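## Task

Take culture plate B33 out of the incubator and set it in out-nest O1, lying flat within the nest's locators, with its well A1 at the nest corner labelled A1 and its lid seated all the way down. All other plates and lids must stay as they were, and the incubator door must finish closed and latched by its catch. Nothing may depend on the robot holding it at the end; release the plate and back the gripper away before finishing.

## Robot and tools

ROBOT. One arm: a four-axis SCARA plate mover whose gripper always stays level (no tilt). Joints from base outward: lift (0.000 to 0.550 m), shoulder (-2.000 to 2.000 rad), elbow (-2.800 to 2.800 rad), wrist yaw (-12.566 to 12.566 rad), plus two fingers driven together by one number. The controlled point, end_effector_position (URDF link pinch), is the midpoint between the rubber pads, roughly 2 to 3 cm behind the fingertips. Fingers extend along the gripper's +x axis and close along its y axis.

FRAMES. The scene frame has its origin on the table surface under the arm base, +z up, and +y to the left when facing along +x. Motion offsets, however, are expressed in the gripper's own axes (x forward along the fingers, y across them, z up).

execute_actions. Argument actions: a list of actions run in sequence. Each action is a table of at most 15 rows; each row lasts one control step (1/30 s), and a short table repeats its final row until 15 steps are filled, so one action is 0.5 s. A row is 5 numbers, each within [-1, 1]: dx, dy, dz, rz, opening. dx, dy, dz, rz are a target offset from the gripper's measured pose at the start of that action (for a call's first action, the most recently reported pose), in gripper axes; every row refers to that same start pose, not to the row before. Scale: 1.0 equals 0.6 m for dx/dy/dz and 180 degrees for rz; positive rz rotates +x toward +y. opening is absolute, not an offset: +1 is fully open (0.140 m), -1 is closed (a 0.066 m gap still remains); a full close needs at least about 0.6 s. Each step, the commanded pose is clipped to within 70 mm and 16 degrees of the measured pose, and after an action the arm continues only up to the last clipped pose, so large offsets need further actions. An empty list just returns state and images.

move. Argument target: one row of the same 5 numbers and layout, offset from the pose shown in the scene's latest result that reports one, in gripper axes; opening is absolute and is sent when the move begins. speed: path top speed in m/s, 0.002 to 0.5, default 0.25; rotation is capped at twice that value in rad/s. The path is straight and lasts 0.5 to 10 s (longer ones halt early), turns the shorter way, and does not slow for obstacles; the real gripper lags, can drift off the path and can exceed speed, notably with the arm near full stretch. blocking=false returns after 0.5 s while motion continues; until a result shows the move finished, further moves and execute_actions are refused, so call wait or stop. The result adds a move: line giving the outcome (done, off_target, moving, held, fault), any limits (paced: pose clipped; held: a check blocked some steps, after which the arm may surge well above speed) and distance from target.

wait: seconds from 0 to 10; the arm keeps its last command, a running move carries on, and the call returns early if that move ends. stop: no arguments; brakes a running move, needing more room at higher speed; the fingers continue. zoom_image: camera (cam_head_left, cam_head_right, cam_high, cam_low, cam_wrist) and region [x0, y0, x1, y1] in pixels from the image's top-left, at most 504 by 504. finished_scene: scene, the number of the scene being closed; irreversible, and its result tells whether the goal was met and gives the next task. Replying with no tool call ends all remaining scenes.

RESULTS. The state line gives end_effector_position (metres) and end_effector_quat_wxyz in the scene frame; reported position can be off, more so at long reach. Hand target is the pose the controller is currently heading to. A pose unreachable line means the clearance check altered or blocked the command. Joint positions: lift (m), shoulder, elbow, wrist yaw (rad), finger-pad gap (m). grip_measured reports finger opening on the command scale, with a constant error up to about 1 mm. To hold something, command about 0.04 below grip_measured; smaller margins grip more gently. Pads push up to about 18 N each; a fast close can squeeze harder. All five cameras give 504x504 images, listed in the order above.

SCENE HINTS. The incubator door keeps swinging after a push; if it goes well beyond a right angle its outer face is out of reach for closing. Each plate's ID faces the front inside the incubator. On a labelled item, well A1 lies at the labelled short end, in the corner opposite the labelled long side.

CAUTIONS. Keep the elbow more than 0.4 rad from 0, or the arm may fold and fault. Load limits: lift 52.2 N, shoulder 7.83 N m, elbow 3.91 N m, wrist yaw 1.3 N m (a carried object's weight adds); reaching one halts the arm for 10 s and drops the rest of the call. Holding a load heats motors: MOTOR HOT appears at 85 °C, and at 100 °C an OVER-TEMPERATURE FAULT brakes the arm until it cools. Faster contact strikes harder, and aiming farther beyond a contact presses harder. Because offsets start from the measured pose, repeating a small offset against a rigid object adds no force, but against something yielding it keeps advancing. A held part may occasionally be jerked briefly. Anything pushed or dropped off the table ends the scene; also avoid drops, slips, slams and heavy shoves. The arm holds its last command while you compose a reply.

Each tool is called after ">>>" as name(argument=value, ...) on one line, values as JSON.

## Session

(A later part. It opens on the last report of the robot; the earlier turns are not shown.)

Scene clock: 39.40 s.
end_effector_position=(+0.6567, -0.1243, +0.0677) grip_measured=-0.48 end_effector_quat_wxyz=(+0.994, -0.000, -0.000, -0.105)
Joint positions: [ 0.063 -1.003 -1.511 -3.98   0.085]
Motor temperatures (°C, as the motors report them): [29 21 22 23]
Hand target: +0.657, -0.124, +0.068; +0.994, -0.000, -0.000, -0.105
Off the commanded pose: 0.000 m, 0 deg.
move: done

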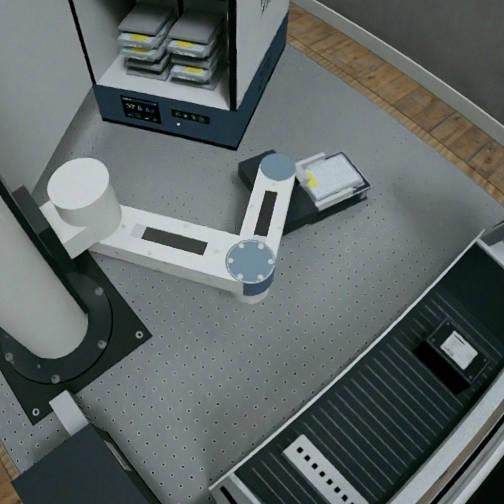

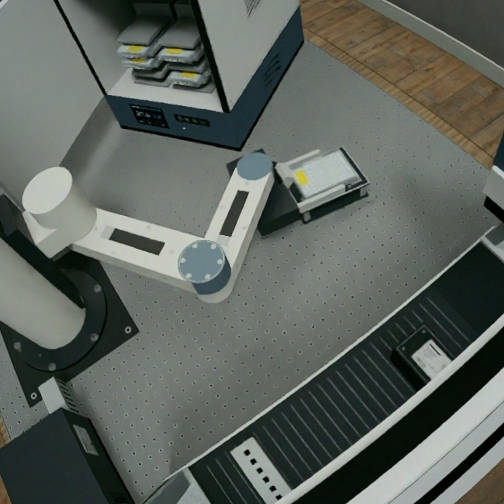

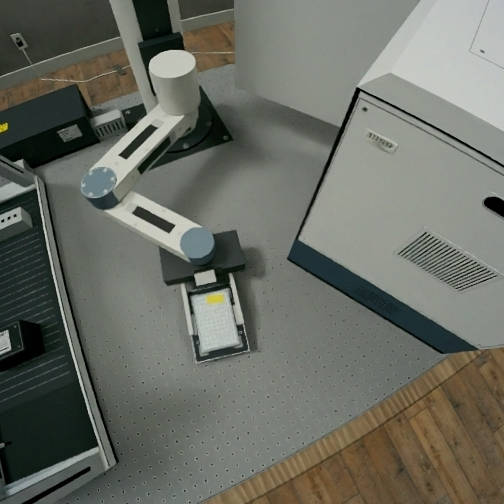

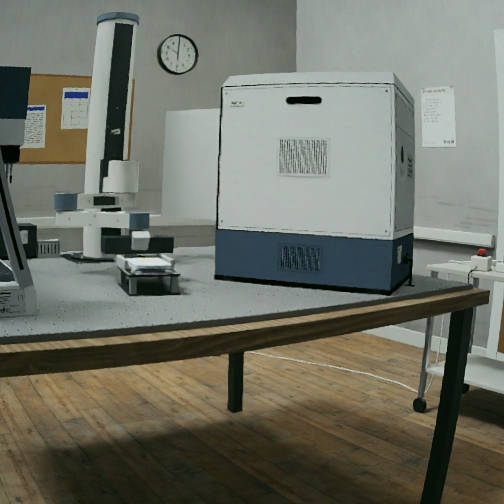

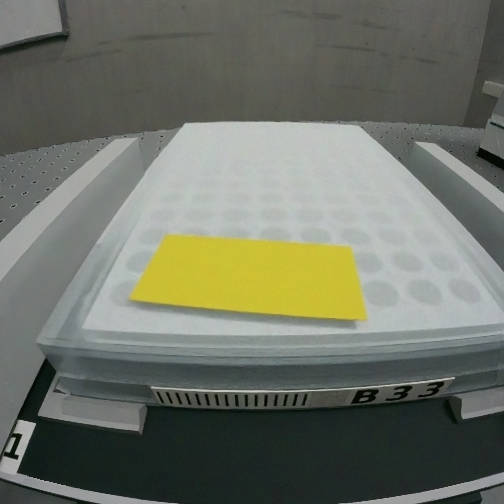

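>>> execute_actions(actions=[[[0,0,-0.0012,0,-0.53],[0,0,-0.0012,0,-0.53],[0,0,-0.0012,0,-0.53],[0,0,-0.0012,0,-0.53],[0,0,-0.0012,0,-0.53],[0,0,-0.0012,0,-0.46],[0,0,-0.0012,0,-0.42],[0,0,-0.0012,0,0.2]]])

>>> move(target=[-0.03,0,0.1,0,0.2], speed=0.2)

>>> move(target=[-0.48,0.44,0.711,0.267,0.2], speed=0.45)

Scene clock: 45.37 s.
end_effector_position=(+0.6567, -0.1244, +0.0669) grip_measured=+0.20 end_effector_quat_wxyz=(+0.994, -0.000, -0.000, -0.105)
Joint positions: [ 0.062 -1.003 -1.511 -3.98   0.11 ]
Motor temperatures (°C, as the motors report them): [29 21 22 23]
Hand target: +0.657, -0.124, +0.067; +0.994, -0.000, -0.000, -0.105
Off the commanded pose: 0.000 m, 0 deg.

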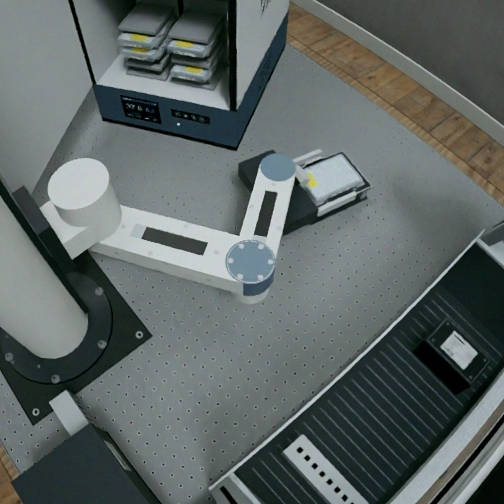

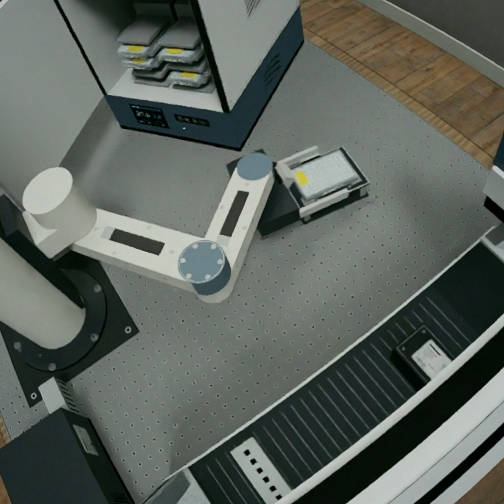

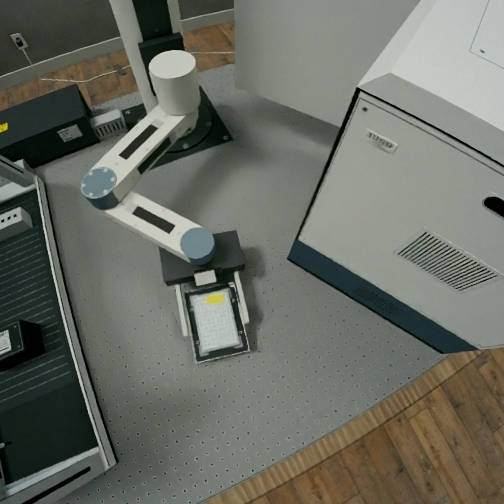

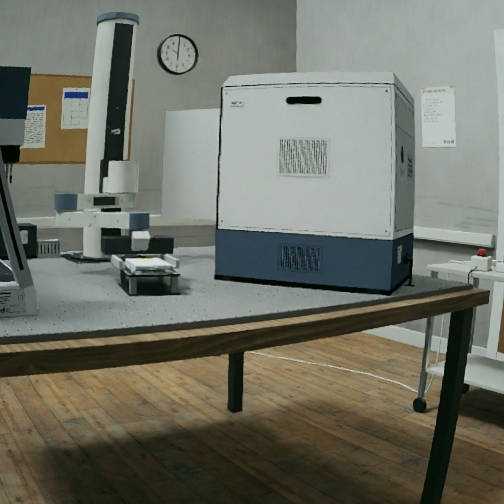

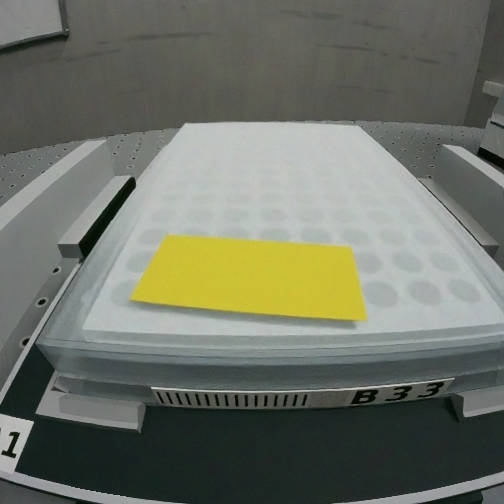

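Scene clock: 46.10 s.
end_effector_position=(+0.6392, -0.1205, +0.1269) grip_measured=+0.20 end_effector_quat_wxyz=(+0.994, -0.000, -0.000, -0.105)
Joint positions: [ 0.122 -1.045 -1.417 -4.031  0.11 ]
Motor temperatures (°C, as the motors report them): [29 21 22 23]
Hand target: +0.639, -0.121, +0.127; +0.994, -0.000, -0.000, -0.105
Off the commanded pose: 0.000 m, 0 deg.
move: done

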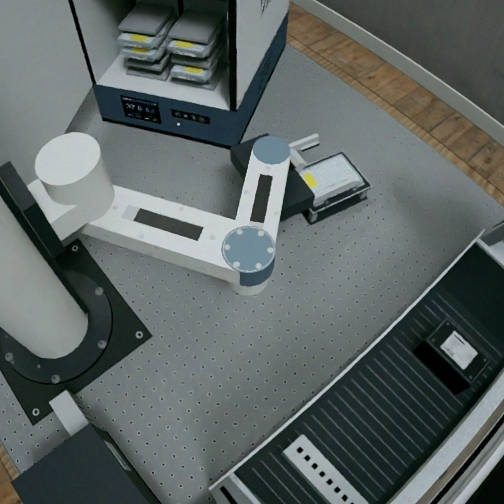

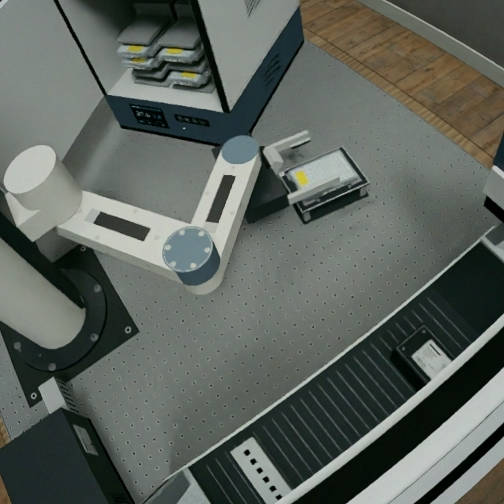

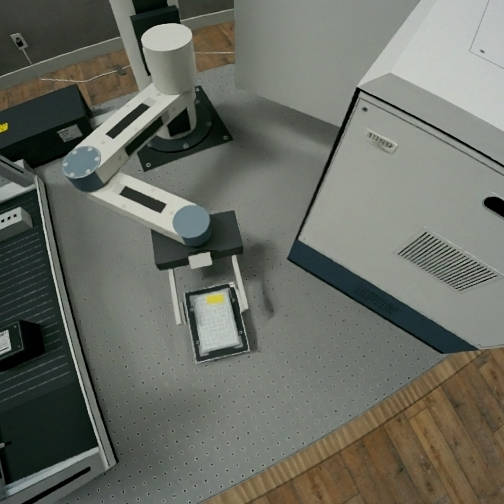

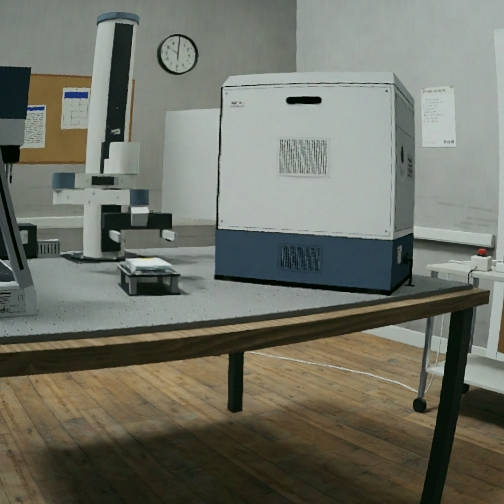

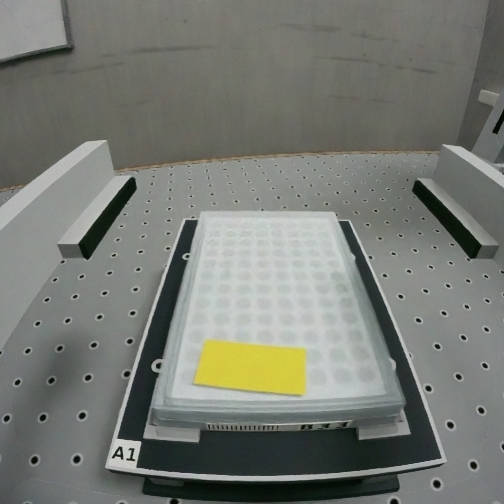

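Scene clock: 48.00 s.
end_effector_position=(+0.4124, +0.1980, +0.5536) grip_measured=+0.20 end_effector_quat_wxyz=(+0.951, -0.000, -0.000, +0.309)
Joint positions: [ 0.549 -0.272 -0.647 -4.734  0.11 ]
Motor temperatures (°C, as the motors report them): [29 21 22 23]
Hand target: +0.412, +0.198, +0.554; +0.951, -0.000, -0.000, +0.309
Off the commanded pose: 0.000 m, 0 deg.
move: done; limits=paced

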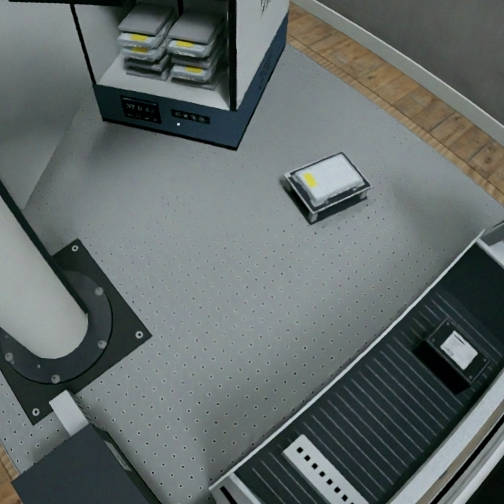

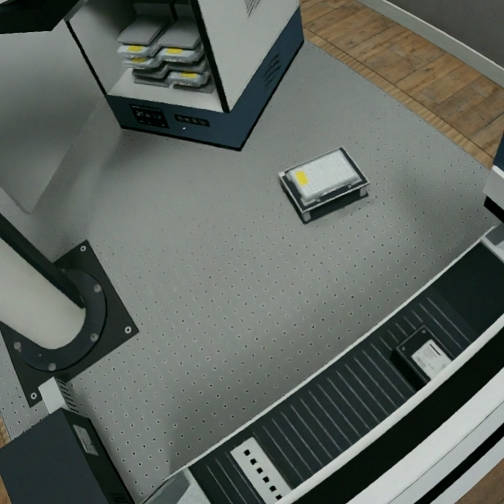

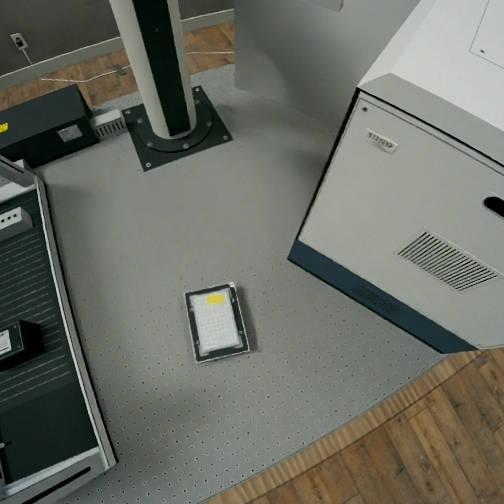

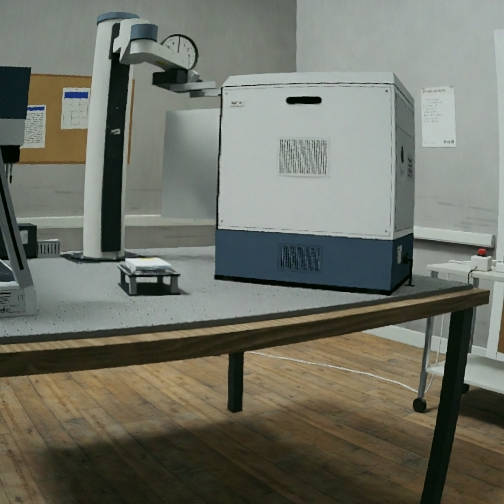

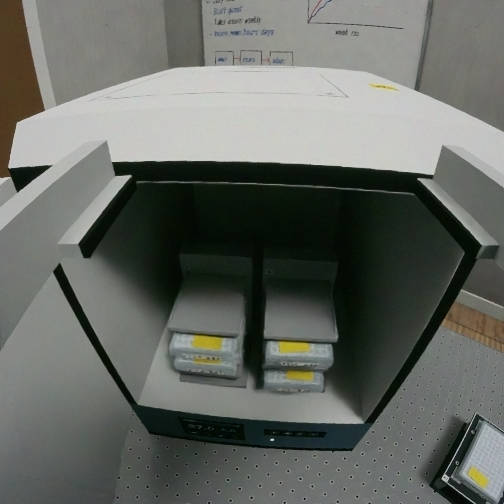

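>>> move(target=[-0.058,0.55,0,-0.003,0.2], speed=0.4)

Scene clock: 52.50 s.
end_effector_position=(+0.1899, +0.4442, +0.5536) grip_measured=+0.20 end_effector_quat_wxyz=(+0.952, -0.000, -0.000, +0.305)
Joint positions: [ 0.549  1.146 -1.612 -5.198  0.11 ]
Motor temperatures (°C, as the motors report them): [29 21 22 23]
Hand target: +0.190, +0.444, +0.554; +0.952, -0.000, -0.000, +0.305
Off the commanded pose: 0.000 m, 0 deg.
move: done; limits=paced

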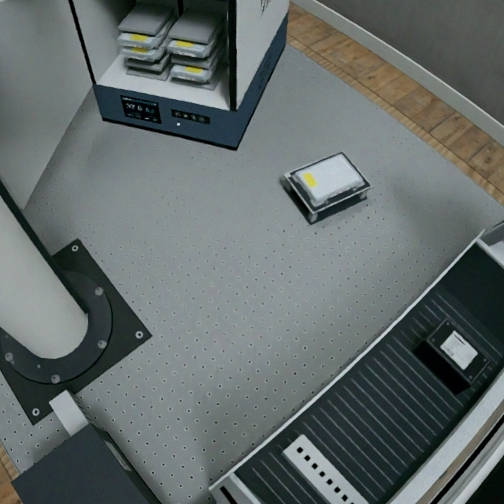

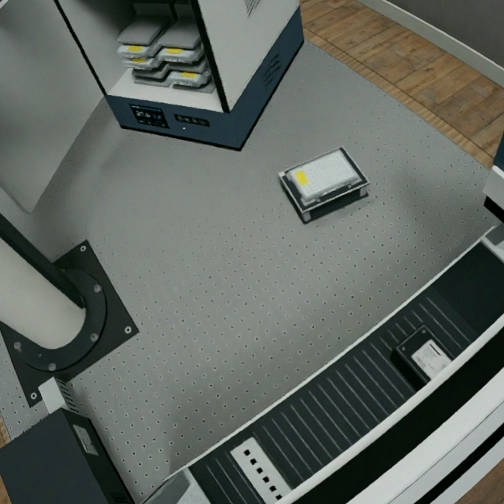

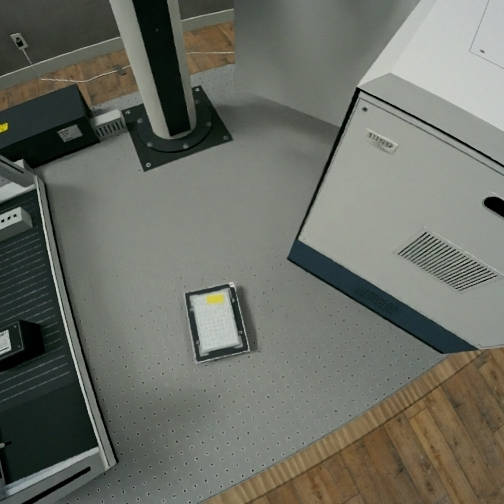

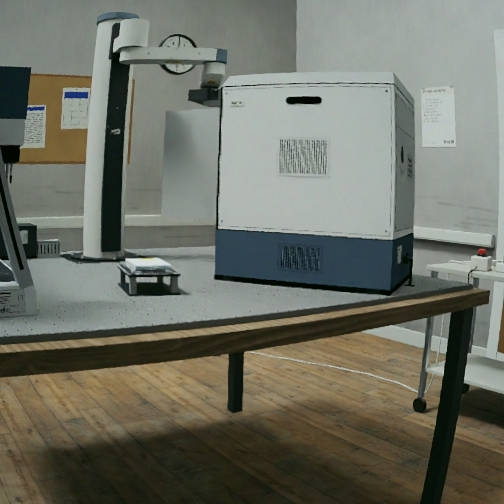

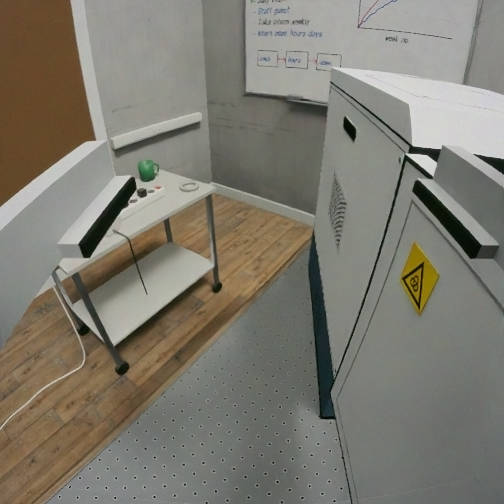

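Same geometry.

>>> move(target=[0,0,-0.105,0,0.2], speed=0.15)

>>> move(target=[-0.076,-0.132,0,0.1667,0.2], speed=0.13)

>>> move(target=[-0.076,-0.132,0,0.1667,0.2], speed=0.15)

>>> move(target=[-0.072,-0.117,0,0.148,0.2], speed=0.13)

>>> move(target=[0,-0.048,0,0,0.2], speed=0.04)

>>> zoom_image(camera="cam_high", region=[300, 10, 420, 130])

Scene clock: 59.33 s.
end_effector_position=(+0.1899, +0.4442, +0.4905) grip_measured=+0.20 end_effector_quat_wxyz=(+0.952, -0.000, -0.000, +0.305)
Joint positions: [ 0.486  1.146 -1.612 -5.198  0.11 ]
Motor temperatures (°C, as the motors report them): [29 21 22 23]
Hand target: +0.190, +0.444, +0.491; +0.952, -0.000, -0.000, +0.305
Off the commanded pose: 0.000 m, 0 deg.
move: done

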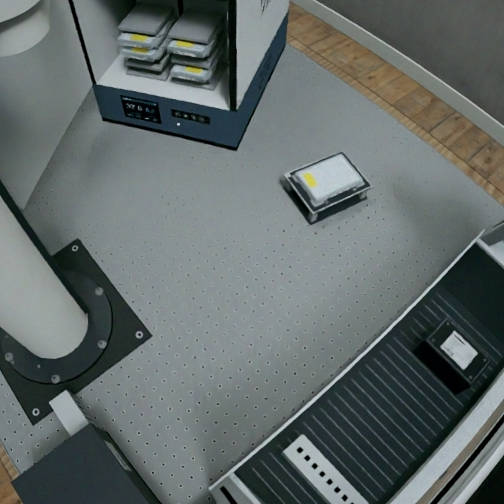

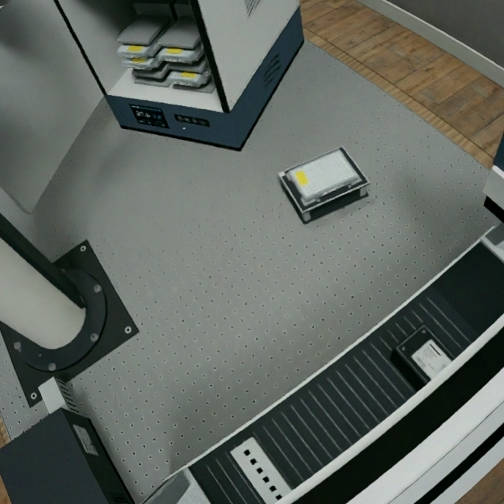

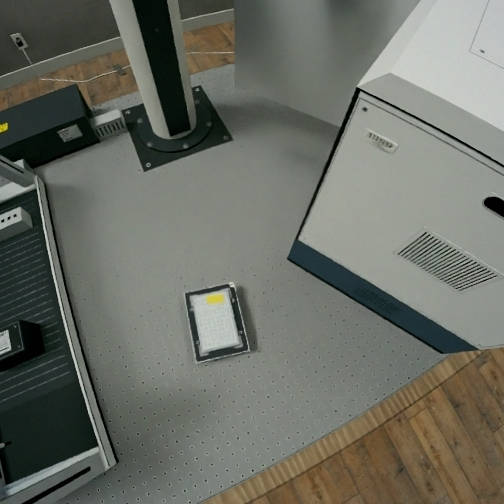

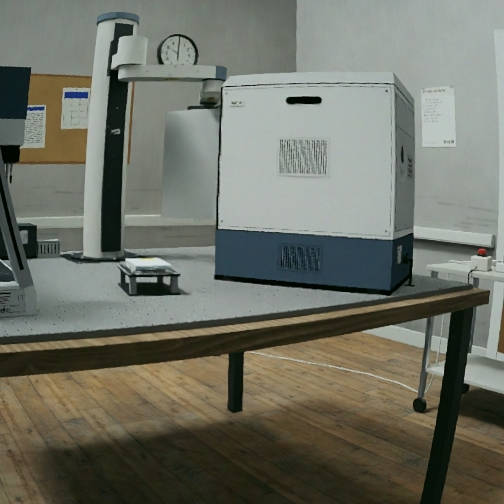

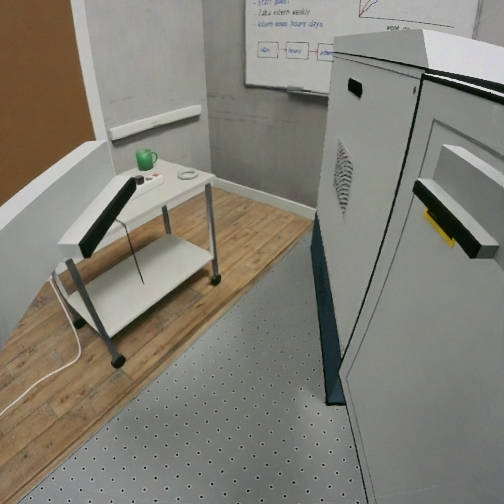

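Scene clock: 61.60 s.
end_effector_position=(+0.1988, +0.3532, +0.4905) grip_measured=+0.20 end_effector_quat_wxyz=(+0.841, -0.000, -0.000, +0.541)
Joint positions: [ 0.486  0.758 -0.897 -5.     0.11 ]
Motor temperatures (°C, as the motors report them): [29 21 22 23]
Hand target: +0.199, +0.353, +0.491; +0.841, -0.000, -0.000, +0.541
Off the commanded pose: 0.000 m, 0 deg.
move: done

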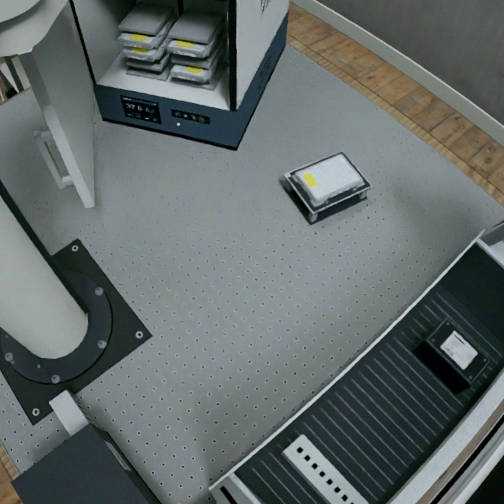

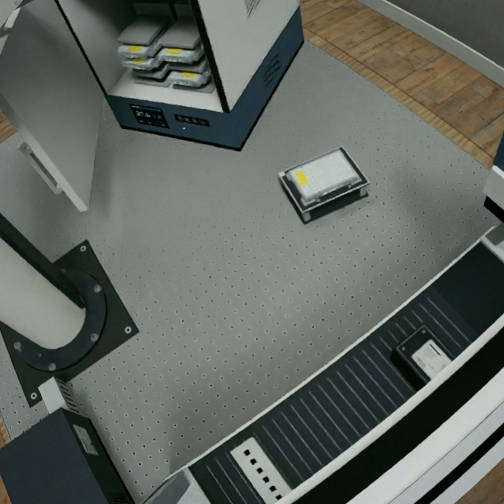

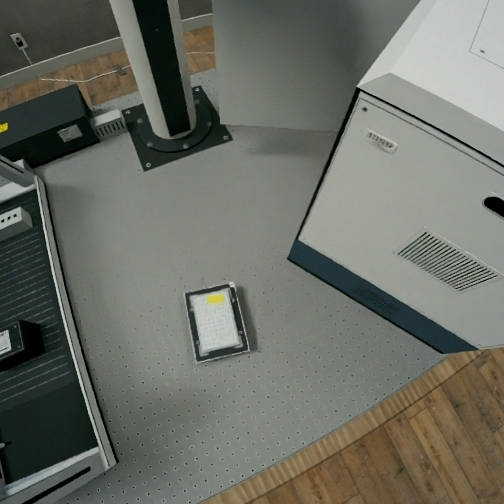

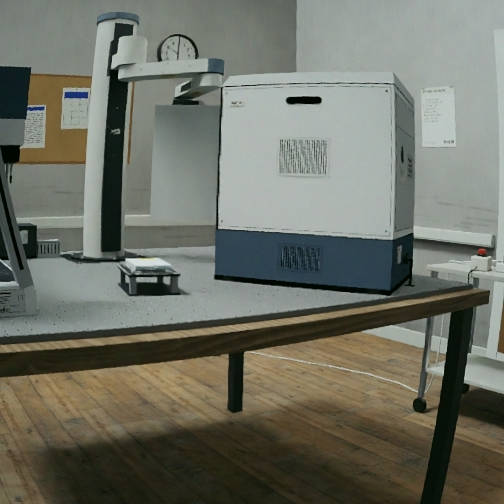

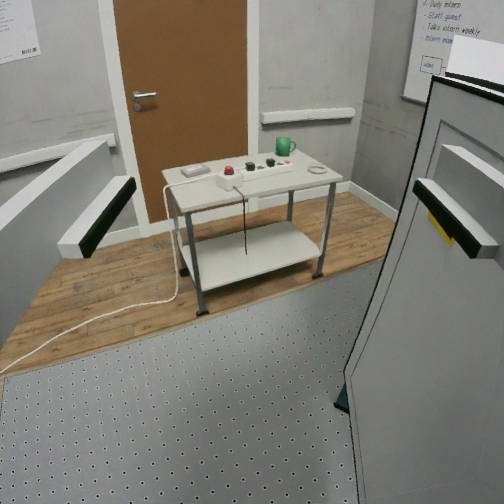

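Scene clock: 63.67 s.
end_effector_position=(+0.2521, +0.2788, +0.4905) grip_measured=+0.20 end_effector_quat_wxyz=(+0.673, -0.000, -0.000, +0.740)
Joint positions: [ 0.486 -0.028 -0.633 -3.955  0.11 ]
Motor temperatures (°C, as the motors report them): [29 21 22 23]
Hand target: +0.252, +0.279, +0.491; +0.672, -0.000, -0.000, +0.740
Off the commanded pose: 0.000 m, 0 deg.
move: done

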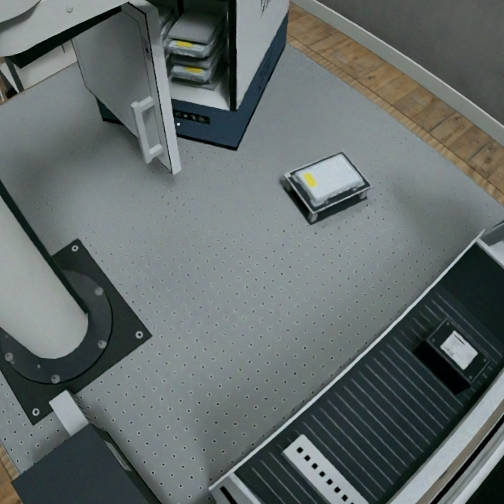

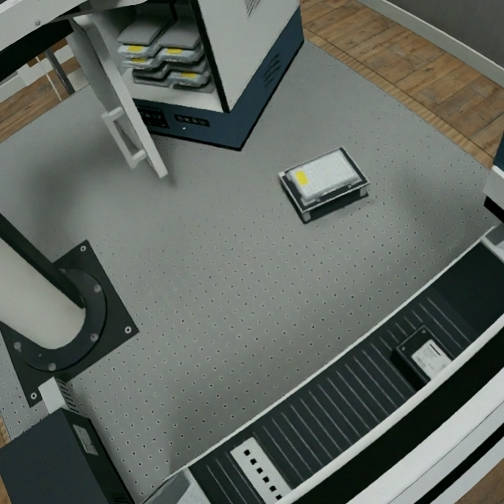

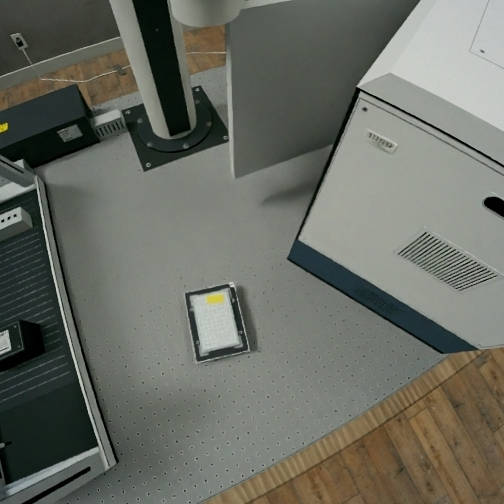

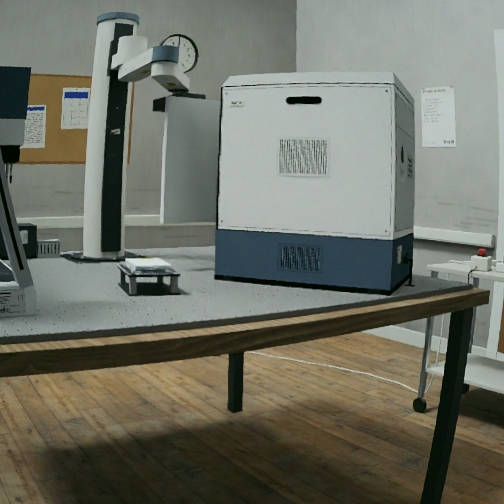

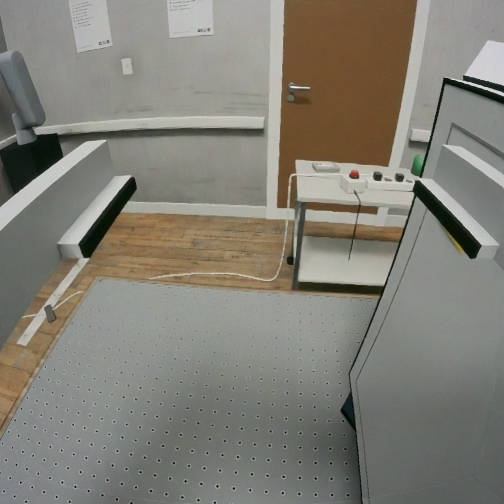

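Scene clock: 65.73 s.
end_effector_position=(+0.3263, +0.2425, +0.4905) grip_measured=+0.20 end_effector_quat_wxyz=(+0.484, -0.000, -0.000, +0.875)
Joint positions: [ 0.486 -0.42  -1.025 -2.707  0.11 ]
Motor temperatures (°C, as the motors report them): [29 21 22 23]
Hand target: +0.326, +0.242, +0.491; +0.484, -0.000, -0.000, +0.875
Off the commanded pose: 0.000 m, 0 deg.
move: done

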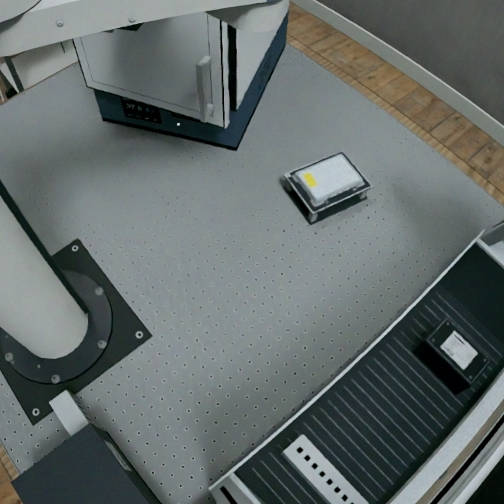

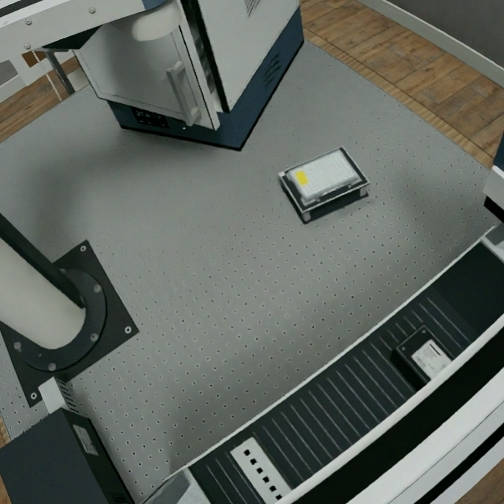

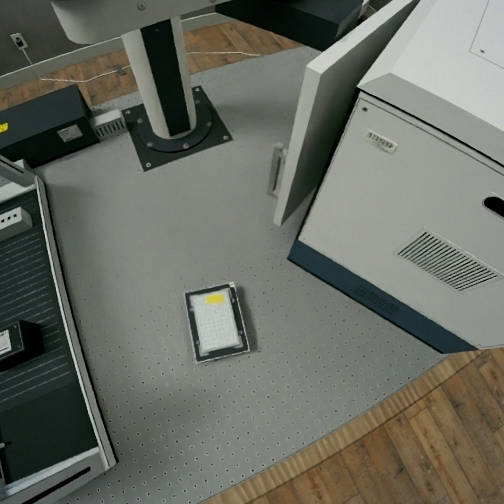

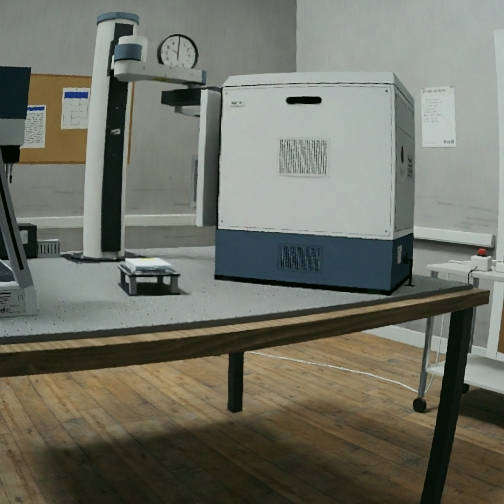

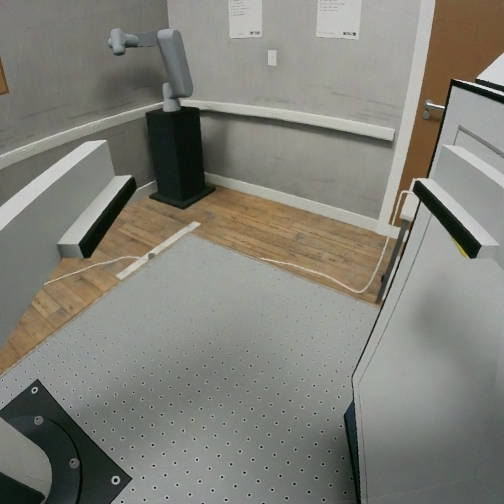

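Scene clock: 66.70 s.
end_effector_position=(+0.3508, +0.2578, +0.4905) grip_measured=+0.20 end_effector_quat_wxyz=(+0.485, -0.000, -0.000, +0.875)
Joint positions: [ 0.486 -0.368 -1.156 -2.629  0.11 ]
Motor temperatures (°C, as the motors report them): [29 21 22 23]
Hand target: +0.351, +0.258, +0.491; +0.484, -0.000, -0.000, +0.875
Off the commanded pose: 0.000 m, 0 deg.
move: done

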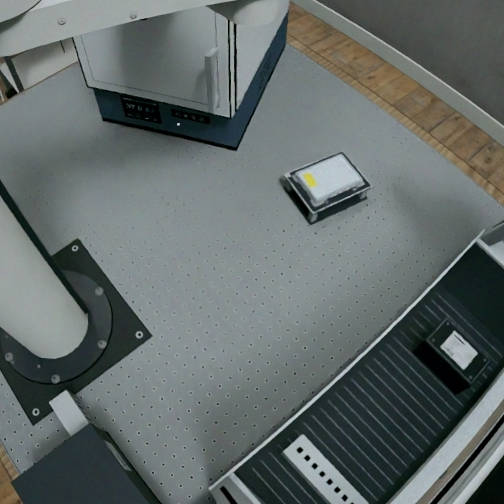

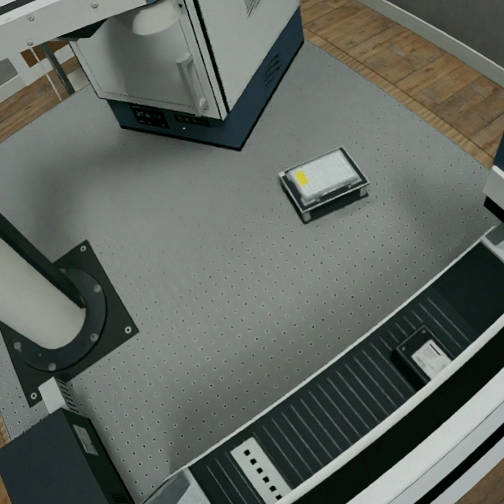

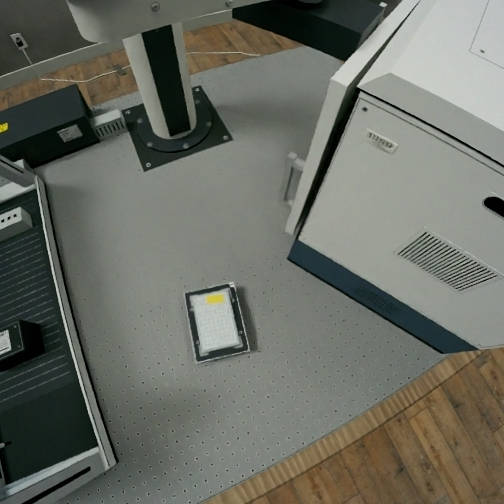

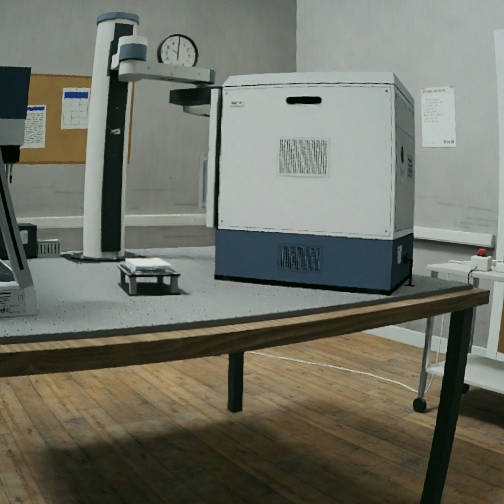

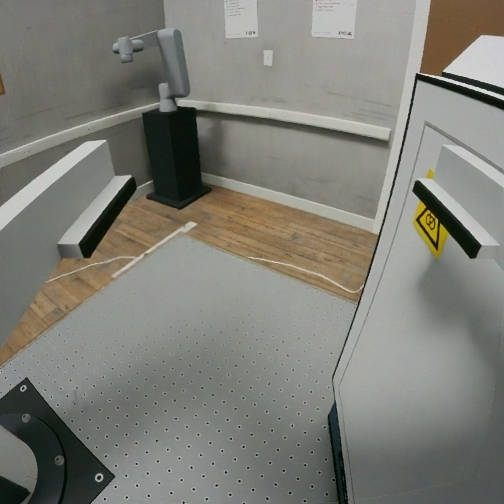

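Region (300, 10, 420, 130) of cam_high's 504x504 image, scaled by 4.200, with more detail than that image has.

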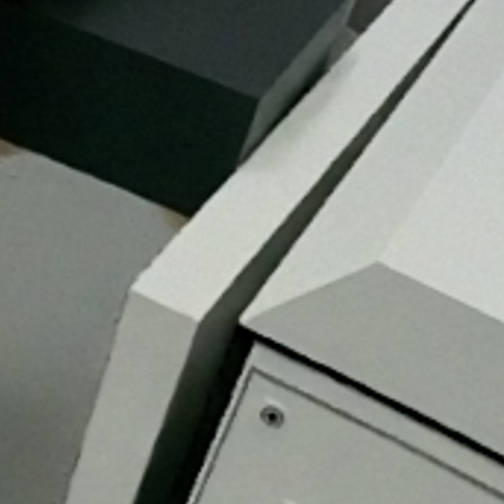

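>>> move(target=[0,-0.011,0,0,0.2], speed=0.03)

>>> zoom_image(camera="cam_high", region=[300, 10, 420, 130])

Scene clock: 69.07 s.
end_effector_position=(+0.3565, +0.2613, +0.4905) grip_measured=+0.20 end_effector_quat_wxyz=(+0.485, -0.000, -0.000, +0.875)
Joint positions: [ 0.486 -0.355 -1.187 -2.612  0.11 ]
Motor temperatures (°C, as the motors report them): [29 21 22 23]
Hand target: +0.356, +0.261, +0.491; +0.485, -0.000, -0.000, +0.875
Off the commanded pose: 0.000 m, 0 deg.
move: done

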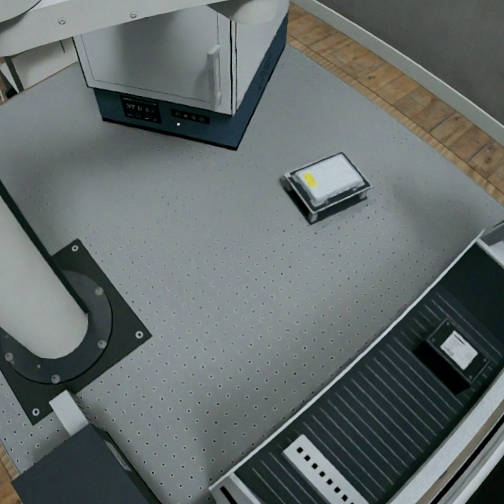

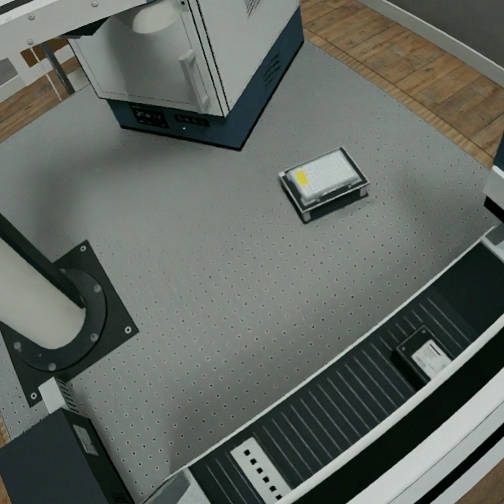

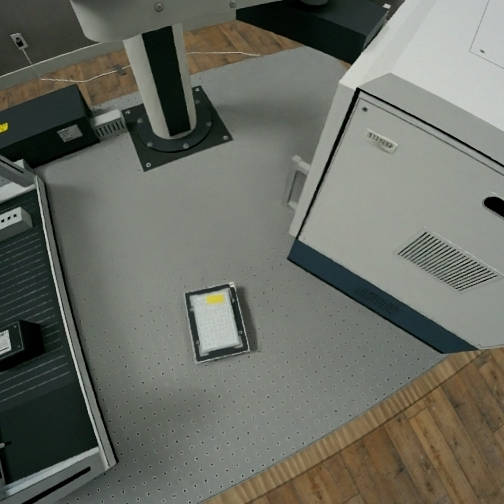

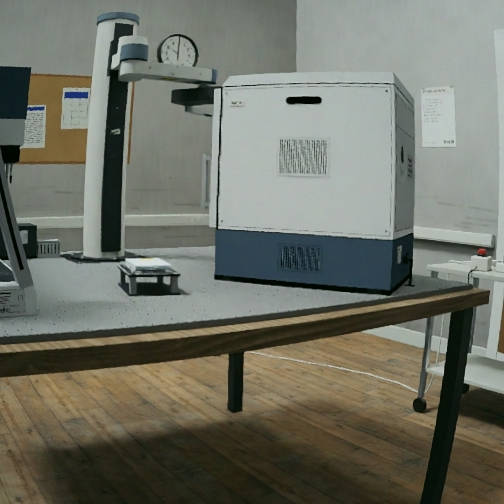

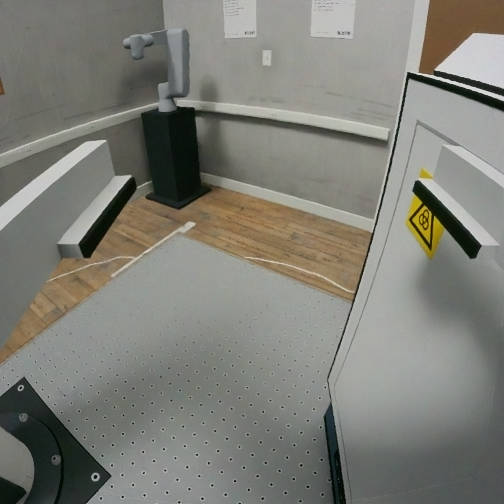

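Region (300, 10, 420, 130) of cam_high's 504x504 image, scaled by 4.200, with more detail than that image has.

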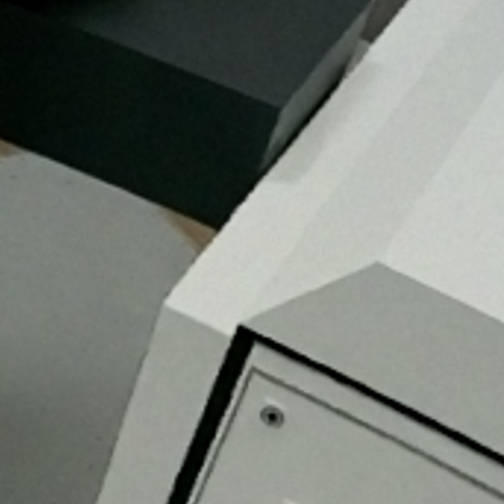

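The catch pulled it shut.

>>> move(target=[-0.05,0.13,0,0,0.2])

>>> zoom_image(camera="cam_high", region=[300, 10, 420, 130])

Scene clock: 71.60 s.
end_effector_position=(+0.3063, +0.1945, +0.4905) grip_measured=+0.20 end_effector_quat_wxyz=(+0.485, -0.000, -0.000, +0.875)
Joint positions: [ 0.486 -0.623 -0.856 -2.675  0.11 ]
Motor temperatures (°C, as the motors report them): [29 21 22 23]
Hand target: +0.306, +0.195, +0.491; +0.485, -0.000, -0.000, +0.875
Off the commanded pose: 0.000 m, 0 deg.
move: done

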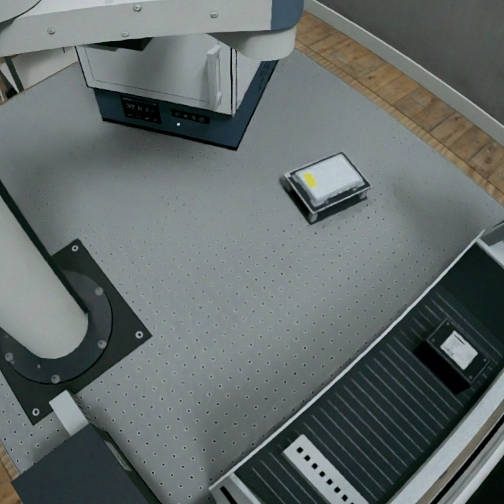

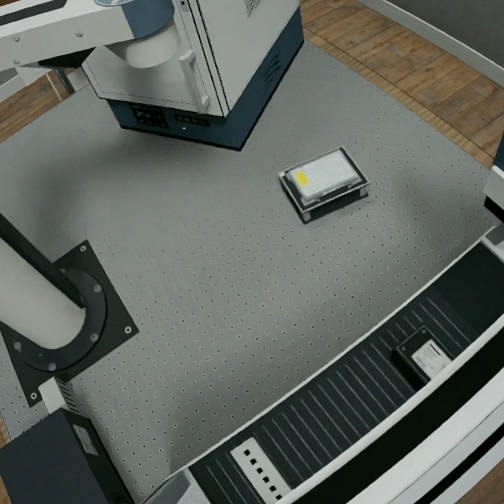

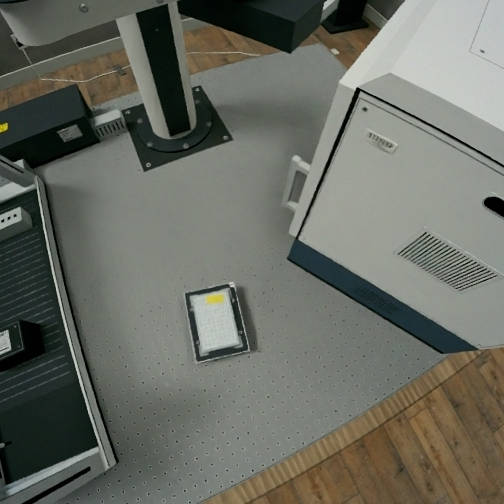

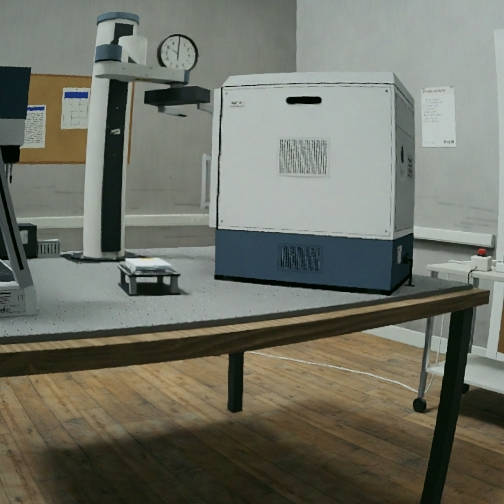

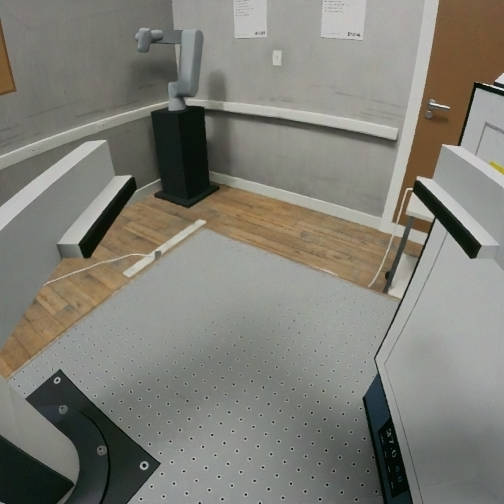

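Region (300, 10, 420, 130) of cam_high's 504x504 image, scaled by 4.200, with more detail than that image has.

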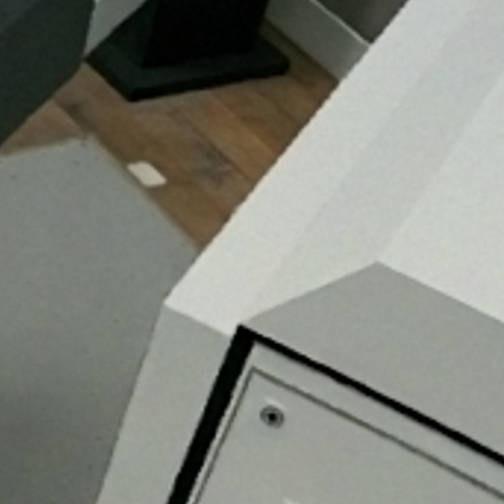

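>>> finished_scene(scene=2)

The scene is finished: the task was done.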